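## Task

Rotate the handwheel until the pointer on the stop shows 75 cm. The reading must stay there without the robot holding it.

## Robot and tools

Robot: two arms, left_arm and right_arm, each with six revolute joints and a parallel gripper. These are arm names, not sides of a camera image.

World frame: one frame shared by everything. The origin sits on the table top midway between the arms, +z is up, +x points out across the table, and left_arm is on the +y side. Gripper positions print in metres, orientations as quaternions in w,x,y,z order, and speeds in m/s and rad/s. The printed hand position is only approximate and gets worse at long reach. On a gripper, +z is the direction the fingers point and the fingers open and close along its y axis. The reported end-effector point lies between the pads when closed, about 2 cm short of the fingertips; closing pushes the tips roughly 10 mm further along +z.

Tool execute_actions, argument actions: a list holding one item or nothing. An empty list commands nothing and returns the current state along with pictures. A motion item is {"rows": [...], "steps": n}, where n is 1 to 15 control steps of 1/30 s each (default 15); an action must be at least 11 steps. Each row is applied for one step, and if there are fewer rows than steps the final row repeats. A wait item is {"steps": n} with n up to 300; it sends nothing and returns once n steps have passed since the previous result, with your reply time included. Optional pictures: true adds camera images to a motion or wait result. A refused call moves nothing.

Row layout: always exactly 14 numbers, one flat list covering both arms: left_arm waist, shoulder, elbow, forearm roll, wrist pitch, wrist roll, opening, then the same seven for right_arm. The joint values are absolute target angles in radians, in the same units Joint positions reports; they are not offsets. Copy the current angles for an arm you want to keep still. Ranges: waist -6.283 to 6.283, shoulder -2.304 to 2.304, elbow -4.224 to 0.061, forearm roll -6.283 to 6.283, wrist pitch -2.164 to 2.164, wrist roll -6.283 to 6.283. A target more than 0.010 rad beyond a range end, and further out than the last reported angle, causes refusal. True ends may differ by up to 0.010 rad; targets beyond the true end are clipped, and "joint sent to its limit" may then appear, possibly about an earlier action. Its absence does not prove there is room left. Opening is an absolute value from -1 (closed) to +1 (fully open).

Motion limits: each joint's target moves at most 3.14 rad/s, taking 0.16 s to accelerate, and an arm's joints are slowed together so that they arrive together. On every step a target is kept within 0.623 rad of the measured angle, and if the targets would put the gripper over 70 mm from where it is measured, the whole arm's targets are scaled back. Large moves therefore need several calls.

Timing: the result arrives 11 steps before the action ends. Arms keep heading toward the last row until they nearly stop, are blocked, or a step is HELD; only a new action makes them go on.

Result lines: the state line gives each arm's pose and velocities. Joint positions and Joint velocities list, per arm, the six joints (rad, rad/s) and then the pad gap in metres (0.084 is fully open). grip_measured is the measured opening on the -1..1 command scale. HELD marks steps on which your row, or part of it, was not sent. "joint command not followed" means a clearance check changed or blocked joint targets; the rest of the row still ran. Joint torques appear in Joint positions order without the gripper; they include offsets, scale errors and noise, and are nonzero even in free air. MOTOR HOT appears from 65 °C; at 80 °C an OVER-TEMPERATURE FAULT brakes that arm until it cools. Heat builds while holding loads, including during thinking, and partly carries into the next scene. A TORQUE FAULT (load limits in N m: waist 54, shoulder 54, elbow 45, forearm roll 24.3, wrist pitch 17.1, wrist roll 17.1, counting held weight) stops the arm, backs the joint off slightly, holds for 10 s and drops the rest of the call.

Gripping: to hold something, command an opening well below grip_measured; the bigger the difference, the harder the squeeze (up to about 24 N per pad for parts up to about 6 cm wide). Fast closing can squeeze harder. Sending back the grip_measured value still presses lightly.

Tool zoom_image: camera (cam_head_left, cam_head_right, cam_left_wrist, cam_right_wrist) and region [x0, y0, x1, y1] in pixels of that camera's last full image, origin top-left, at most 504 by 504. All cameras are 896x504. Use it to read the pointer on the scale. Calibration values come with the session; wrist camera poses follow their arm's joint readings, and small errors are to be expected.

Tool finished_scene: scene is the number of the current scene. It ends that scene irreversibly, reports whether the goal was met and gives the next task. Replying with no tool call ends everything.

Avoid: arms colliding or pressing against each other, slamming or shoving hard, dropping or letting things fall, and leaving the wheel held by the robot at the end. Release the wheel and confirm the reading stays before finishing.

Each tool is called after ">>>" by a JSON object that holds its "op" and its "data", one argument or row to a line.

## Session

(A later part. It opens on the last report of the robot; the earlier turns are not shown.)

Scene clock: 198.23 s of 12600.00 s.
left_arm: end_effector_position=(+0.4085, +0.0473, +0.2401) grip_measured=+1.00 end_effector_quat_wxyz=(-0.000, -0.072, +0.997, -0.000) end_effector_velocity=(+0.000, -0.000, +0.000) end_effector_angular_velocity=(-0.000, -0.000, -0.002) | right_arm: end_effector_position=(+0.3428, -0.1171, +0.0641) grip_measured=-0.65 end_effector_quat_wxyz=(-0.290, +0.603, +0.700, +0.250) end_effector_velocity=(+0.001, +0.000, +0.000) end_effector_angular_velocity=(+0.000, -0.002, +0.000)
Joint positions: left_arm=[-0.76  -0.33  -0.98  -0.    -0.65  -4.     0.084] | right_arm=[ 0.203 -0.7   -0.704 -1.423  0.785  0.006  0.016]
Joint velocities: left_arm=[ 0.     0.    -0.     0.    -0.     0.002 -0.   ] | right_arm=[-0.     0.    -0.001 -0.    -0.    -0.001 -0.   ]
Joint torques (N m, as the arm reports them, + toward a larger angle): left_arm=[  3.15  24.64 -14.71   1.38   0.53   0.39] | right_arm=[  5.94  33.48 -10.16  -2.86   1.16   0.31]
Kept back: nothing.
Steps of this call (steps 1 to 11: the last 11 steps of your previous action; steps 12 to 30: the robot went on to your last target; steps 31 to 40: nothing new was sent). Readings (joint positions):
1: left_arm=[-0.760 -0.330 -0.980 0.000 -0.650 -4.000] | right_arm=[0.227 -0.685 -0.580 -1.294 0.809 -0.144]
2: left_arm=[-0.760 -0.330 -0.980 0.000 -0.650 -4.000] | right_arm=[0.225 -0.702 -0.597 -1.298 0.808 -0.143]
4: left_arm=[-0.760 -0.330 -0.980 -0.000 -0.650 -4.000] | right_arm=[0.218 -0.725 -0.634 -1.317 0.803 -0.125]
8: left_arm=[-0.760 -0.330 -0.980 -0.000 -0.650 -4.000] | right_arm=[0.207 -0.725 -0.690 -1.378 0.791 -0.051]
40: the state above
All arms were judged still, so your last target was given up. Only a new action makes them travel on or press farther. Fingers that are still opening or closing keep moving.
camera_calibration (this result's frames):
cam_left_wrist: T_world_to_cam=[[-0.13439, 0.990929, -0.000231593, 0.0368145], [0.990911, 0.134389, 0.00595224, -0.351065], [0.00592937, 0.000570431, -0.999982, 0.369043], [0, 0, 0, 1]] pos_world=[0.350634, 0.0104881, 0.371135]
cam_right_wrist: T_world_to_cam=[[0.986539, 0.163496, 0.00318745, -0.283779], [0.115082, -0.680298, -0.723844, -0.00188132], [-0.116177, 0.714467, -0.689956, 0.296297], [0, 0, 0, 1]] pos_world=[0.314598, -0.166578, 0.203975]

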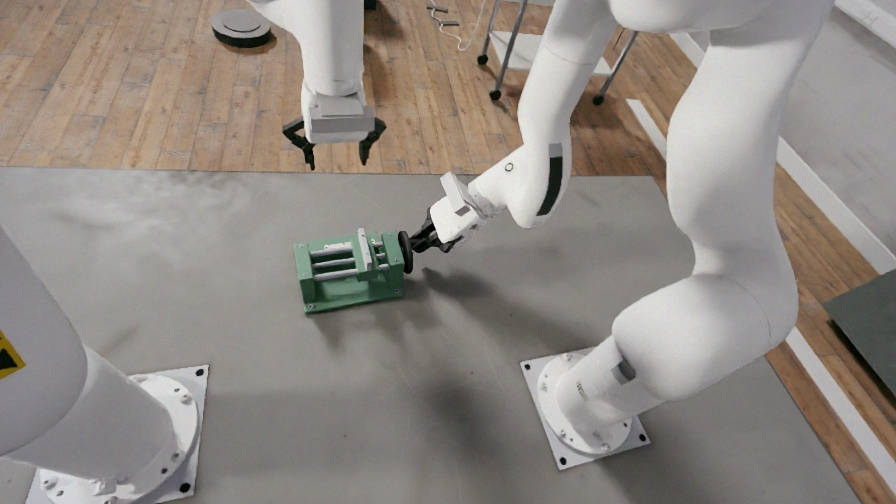

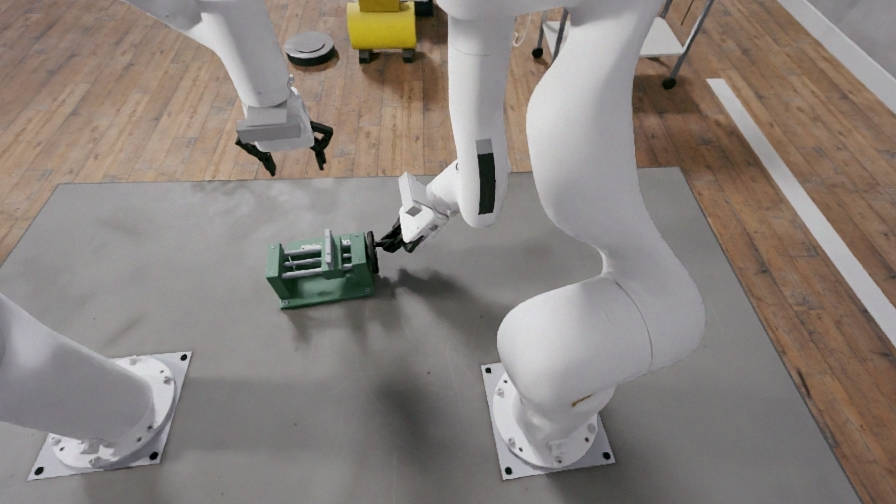

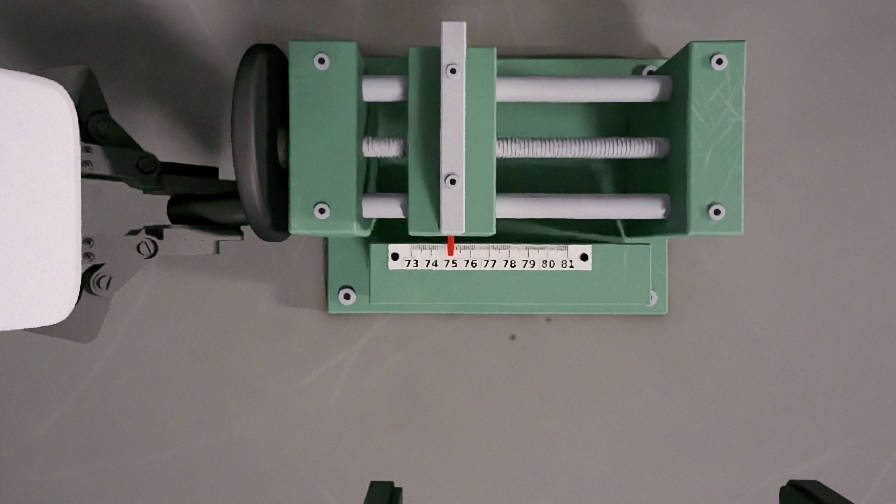

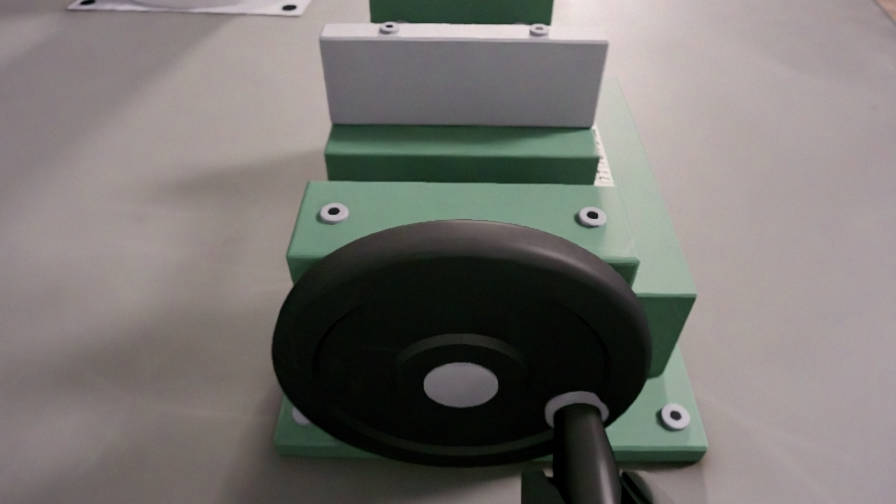

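>>> {"op": "execute_actions", "data": {
  "actions": [
    {"rows": [[-0.76,-0.33,-0.98,0,-0.65,-4,1,0.20335,-0.69975,-0.70395,-1.42308,0.78472,0.00587,-0.65],[-0.76,-0.33,-0.98,0,-0.65,-4,1,0.20335,-0.69975,-0.70395,-1.42308,0.78472,0.00587,-0.55],[-0.76,-0.33,-0.98,0,-0.65,-4,1,0.20335,-0.69975,-0.70395,-1.42308,0.78472,0.00587,-0.45],[-0.76,-0.33,-0.98,0,-0.65,-4,1,0.20335,-0.69975,-0.70395,-1.42308,0.78472,0.00587,-0.3],[-0.76,-0.33,-0.98,0,-0.65,-4,1,0.20335,-0.69975,-0.70395,-1.42308,0.78472,0.00587,-0.15],[-0.76,-0.33,-0.98,0,-0.65,-4,1,0.20335,-0.69975,-0.70395,-1.42308,0.78472,0.00587,0.0],[-0.76,-0.33,-0.98,0,-0.65,-4,1,0.20335,-0.69975,-0.70395,-1.42308,0.78472,0.00587,0.1]], "steps": 11}
  ]
}}

>>> {"op": "execute_actions", "data": {
  "actions": [
    {"rows": [[-0.76,-0.33,-0.98,0,-0.65,-4,1,0.2011,-0.6971,-0.7029,-1.4269,0.7844,0.0081,0.1],[-0.76,-0.33,-0.98,0,-0.65,-4,1,0.196,-0.6909,-0.7005,-1.4357,0.7836,0.0133,0.1],[-0.76,-0.33,-0.98,0,-0.65,-4,1,0.1886,-0.6821,-0.6971,-1.4484,0.7825,0.0208,0.1],[-0.76,-0.33,-0.98,0,-0.65,-4,1,0.1789,-0.6707,-0.6927,-1.4648,0.7811,0.0304,0.1],[-0.76,-0.33,-0.98,0,-0.65,-4,1,0.1686,-0.6583,-0.6879,-1.4825,0.7796,0.0408,0.1],[-0.76,-0.33,-0.98,0,-0.65,-4,1,0.1582,-0.646,-0.6831,-1.5002,0.7781,0.0513,0.1],[-0.76,-0.33,-0.98,0,-0.65,-4,1,0.1486,-0.6346,-0.6787,-1.5167,0.7767,0.0609,0.1],[-0.76,-0.33,-0.98,0,-0.65,-4,1,0.1405,-0.6249,-0.675,-1.5306,0.7755,0.0691,0.1],[-0.76,-0.33,-0.98,0,-0.65,-4,1,0.1345,-0.6178,-0.6722,-1.5407,0.7746,0.0751,0.1],[-0.76,-0.33,-0.98,0,-0.65,-4,1,0.1308,-0.6134,-0.6705,-1.5471,0.774,0.0788,0.1],[-0.76,-0.33,-0.98,0,-0.65,-4,1,0.1293,-0.6117,-0.6699,-1.5496,0.7738,0.0803,0.1]], "steps": 11}
  ]
}}

>>> {"op": "execute_actions", "data": {
  "actions": [
    {"steps": 22}
  ],
  "pictures": true
}}

Scene clock: 200.87 s of 12600.00 s.
left_arm: end_effector_position=(+0.4085, +0.0473, +0.2401) grip_measured=+1.00 end_effector_quat_wxyz=(-0.000, -0.072, +0.997, -0.000) end_effector_velocity=(-0.000, -0.000, +0.000) end_effector_angular_velocity=(-0.000, -0.000, +0.000) | right_arm: end_effector_position=(+0.3427, -0.1171, +0.0641) grip_measured=-0.65 end_effector_quat_wxyz=(-0.290, +0.603, +0.700, +0.250) end_effector_velocity=(-0.000, -0.000, -0.001) end_effector_angular_velocity=(-0.000, +0.001, -0.001)
Joint positions: left_arm=[-0.76  -0.33  -0.98   0.    -0.65  -4.     0.084] | right_arm=[ 0.203 -0.7   -0.704 -1.423  0.785  0.006  0.016]
Joint velocities: left_arm=[-0.001  0.     0.     0.     0.    -0.001 -0.   ] | right_arm=[ 0.    -0.002 -0.     0.001 -0.     0.    -0.   ]
Joint torques (N m, as the arm reports them, + toward a larger angle): left_arm=[  2.73  26.29 -13.88   1.68   0.56   0.52] | right_arm=[ 6.3  33.18 -9.84 -3.03  1.05  0.37]
Kept back: the last 11 steps of this action.
Steps of this call (steps 1 to 79: nothing new was sent). Readings (joint positions):
1: left_arm=[-0.760 -0.330 -0.980 -0.000 -0.650 -4.000] | right_arm=[0.203 -0.700 -0.704 -1.423 0.785 0.006]
2: left_arm=[-0.760 -0.330 -0.980 -0.000 -0.650 -4.000] | right_arm=[0.203 -0.700 -0.704 -1.423 0.785 0.006]
4: left_arm=[-0.760 -0.330 -0.980 -0.000 -0.650 -4.000] | right_arm=[0.203 -0.700 -0.704 -1.423 0.785 0.006]
8: left_arm=[-0.760 -0.330 -0.980 -0.000 -0.650 -4.000] | right_arm=[0.203 -0.700 -0.704 -1.423 0.785 0.006]
79: the state above

Scene clock: 201.23 s of 12600.00 s.
left_arm: end_effector_position=(+0.4085, +0.0473, +0.2401) grip_measured=+1.00 end_effector_quat_wxyz=(-0.000, -0.072, +0.997, -0.000) end_effector_velocity=(+0.000, +0.000, +0.000) end_effector_angular_velocity=(-0.000, -0.000, -0.000) | right_arm: end_effector_position=(+0.3426, -0.1171, +0.0641) grip_measured=+0.09 end_effector_quat_wxyz=(-0.290, +0.603, +0.700, +0.250) end_effector_velocity=(+0.001, +0.000, -0.001) end_effector_angular_velocity=(-0.001, +0.001, -0.002)
Joint positions: left_arm=[-0.76  -0.33  -0.98   0.    -0.65  -4.     0.084] | right_arm=[ 0.203 -0.7   -0.704 -1.423  0.785  0.006  0.048]
Joint velocities: left_arm=[ 0. -0. -0.  0.  0.  0.  0.] | right_arm=[ 0.001 -0.002 -0.002  0.001 -0.001  0.001  0.   ]
Joint torques (N m, as the arm reports them, + toward a larger angle): left_arm=[  1.95  25.05 -14.57   2.14   0.59   0.66] | right_arm=[  5.95  31.21 -11.01  -2.47   0.88   0.48]
Kept back: the last 11 steps of this action.
Steps of this call (steps 1 to 11: the last 11 steps of your previous action). Readings (joint positions):
1: left_arm=[-0.760 -0.330 -0.980 0.000 -0.650 -4.000] | right_arm=[0.203 -0.700 -0.704 -1.423 0.785 0.006]
2: left_arm=[-0.760 -0.330 -0.980 0.000 -0.650 -4.000] | right_arm=[0.203 -0.700 -0.704 -1.423 0.785 0.006]
4: left_arm=[-0.760 -0.330 -0.980 -0.000 -0.650 -4.000] | right_arm=[0.203 -0.700 -0.704 -1.423 0.785 0.006]
8: left_arm=[-0.760 -0.330 -0.980 -0.000 -0.650 -4.000] | right_arm=[0.203 -0.700 -0.704 -1.423 0.785 0.006]
11: the state above

Scene clock: 201.97 s of 12600.00 s.
left_arm: end_effector_position=(+0.4085, +0.0473, +0.2401) grip_measured=+1.00 end_effector_quat_wxyz=(-0.000, -0.072, +0.997, -0.000) end_effector_velocity=(-0.000, +0.000, -0.000) end_effector_angular_velocity=(+0.000, +0.000, +0.001) | right_arm: end_effector_position=(+0.3467, -0.1482, +0.0922) grip_measured=+0.09 end_effector_quat_wxyz=(-0.286, +0.604, +0.701, +0.248) end_effector_velocity=(-0.001, -0.001, +0.000) end_effector_angular_velocity=(-0.001, +0.001, +0.002)
Joint positions: left_arm=[-0.76  -0.33  -0.98  -0.    -0.65  -4.     0.084] | right_arm=[ 0.13  -0.612 -0.67  -1.549  0.774  0.08   0.048]
Joint velocities: left_arm=[ 0.    -0.     0.    -0.     0.    -0.001 -0.   ] | right_arm=[-0.002  0.003  0.002 -0.004 -0.001  0.001 -0.   ]
Joint torques (N m, as the arm reports them, + toward a larger angle): left_arm=[  0.77  23.82 -14.61   1.44   0.7    0.52] | right_arm=[  4.75  30.5  -11.72  -2.38   0.76   0.53]
Kept back: nothing.
Steps of this call (steps 1 to 11: the last 11 steps of your previous action; steps 12 to 22: the robot went on to your last target). Readings (joint positions):
1: left_arm=[-0.760 -0.330 -0.980 0.000 -0.650 -4.000] | right_arm=[0.203 -0.700 -0.704 -1.423 0.785 0.006]
2: left_arm=[-0.760 -0.330 -0.980 0.000 -0.650 -4.000] | right_arm=[0.203 -0.699 -0.704 -1.424 0.785 0.006]
4: left_arm=[-0.760 -0.330 -0.980 -0.000 -0.650 -4.000] | right_arm=[0.199 -0.695 -0.702 -1.431 0.784 0.011]
8: left_arm=[-0.760 -0.330 -0.980 -0.000 -0.650 -4.000] | right_arm=[0.172 -0.662 -0.689 -1.477 0.780 0.038]
22: the state above
camera_calibration (this result's frames):
cam_left_wrist: T_world_to_cam=[[-0.134389, 0.990929, -0.00023154, 0.0368144], [0.990911, 0.134388, 0.00595217, -0.351065], [0.0059293, 0.000570472, -0.999982, 0.369044], [0, 0, 0, 1]] pos_world=[0.350634, 0.0104881, 0.371135]
cam_right_wrist: T_world_to_cam=[[0.98664, 0.162847, 0.00470796, -0.282959], [0.116699, -0.686286, -0.717908, -0.00512849], [-0.113678, 0.708866, -0.696122, 0.337227], [0, 0, 0, 1]] pos_world=[0.318112, -0.196489, 0.232401]

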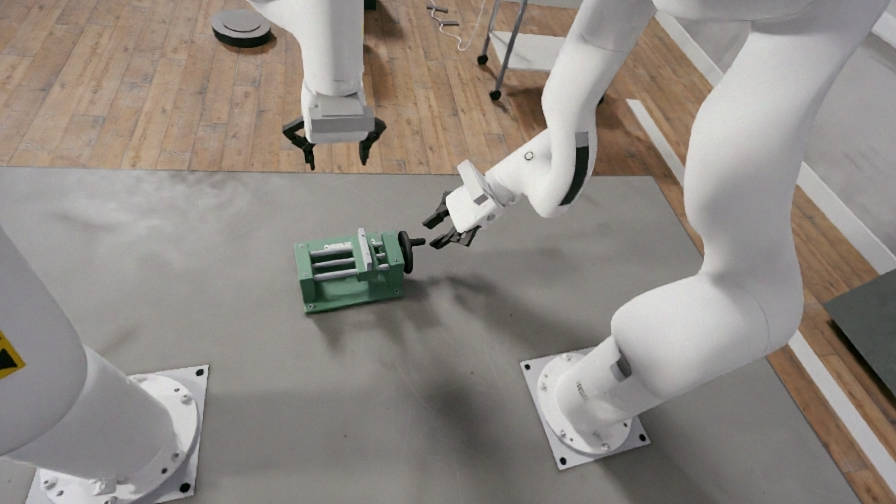

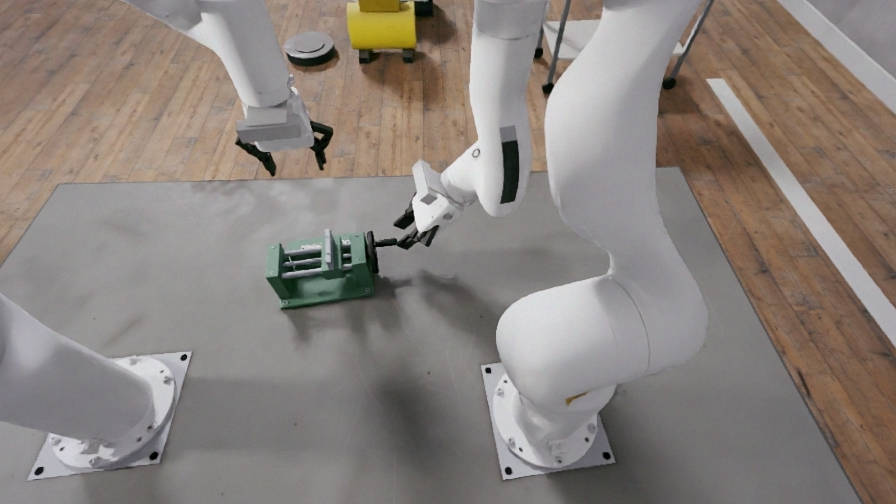

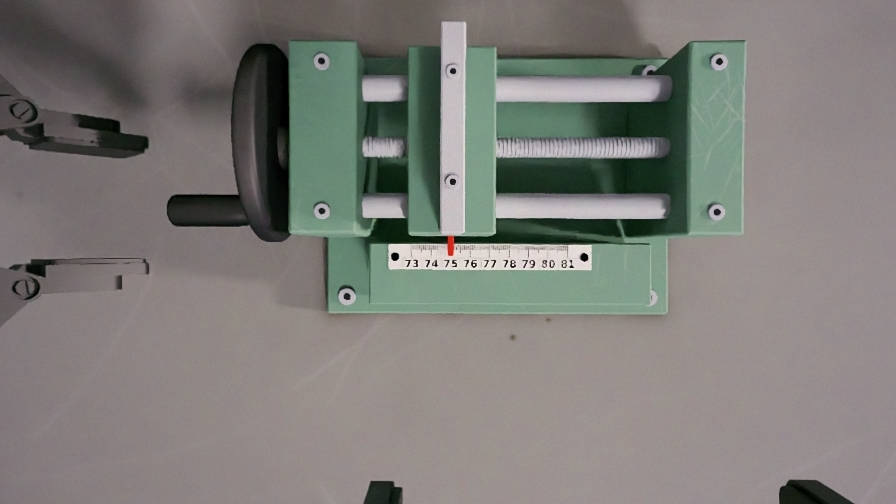

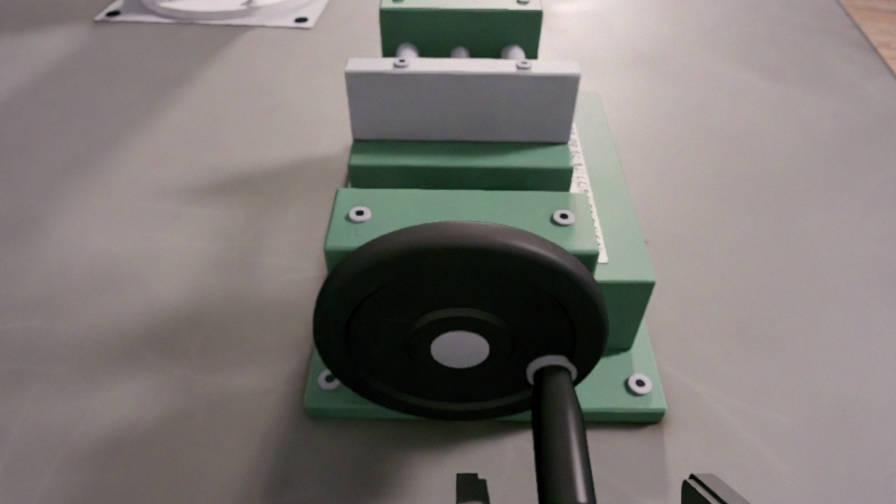

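>>> {"op": "zoom_image", "data": {
  "camera": "cam_left_wrist",
  "region": [420, 232, 480, 262]
}}

Region (420, 232, 480, 262) of cam_left_wrist's 896x504 image, scaled by 8.400, with more detail than that image has.

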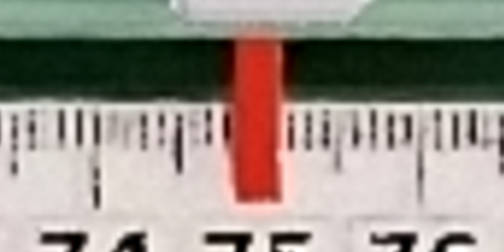

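>>> {"op": "finished_scene", "data": {
  "scene": 1
}}

The scene is finished: the task was done.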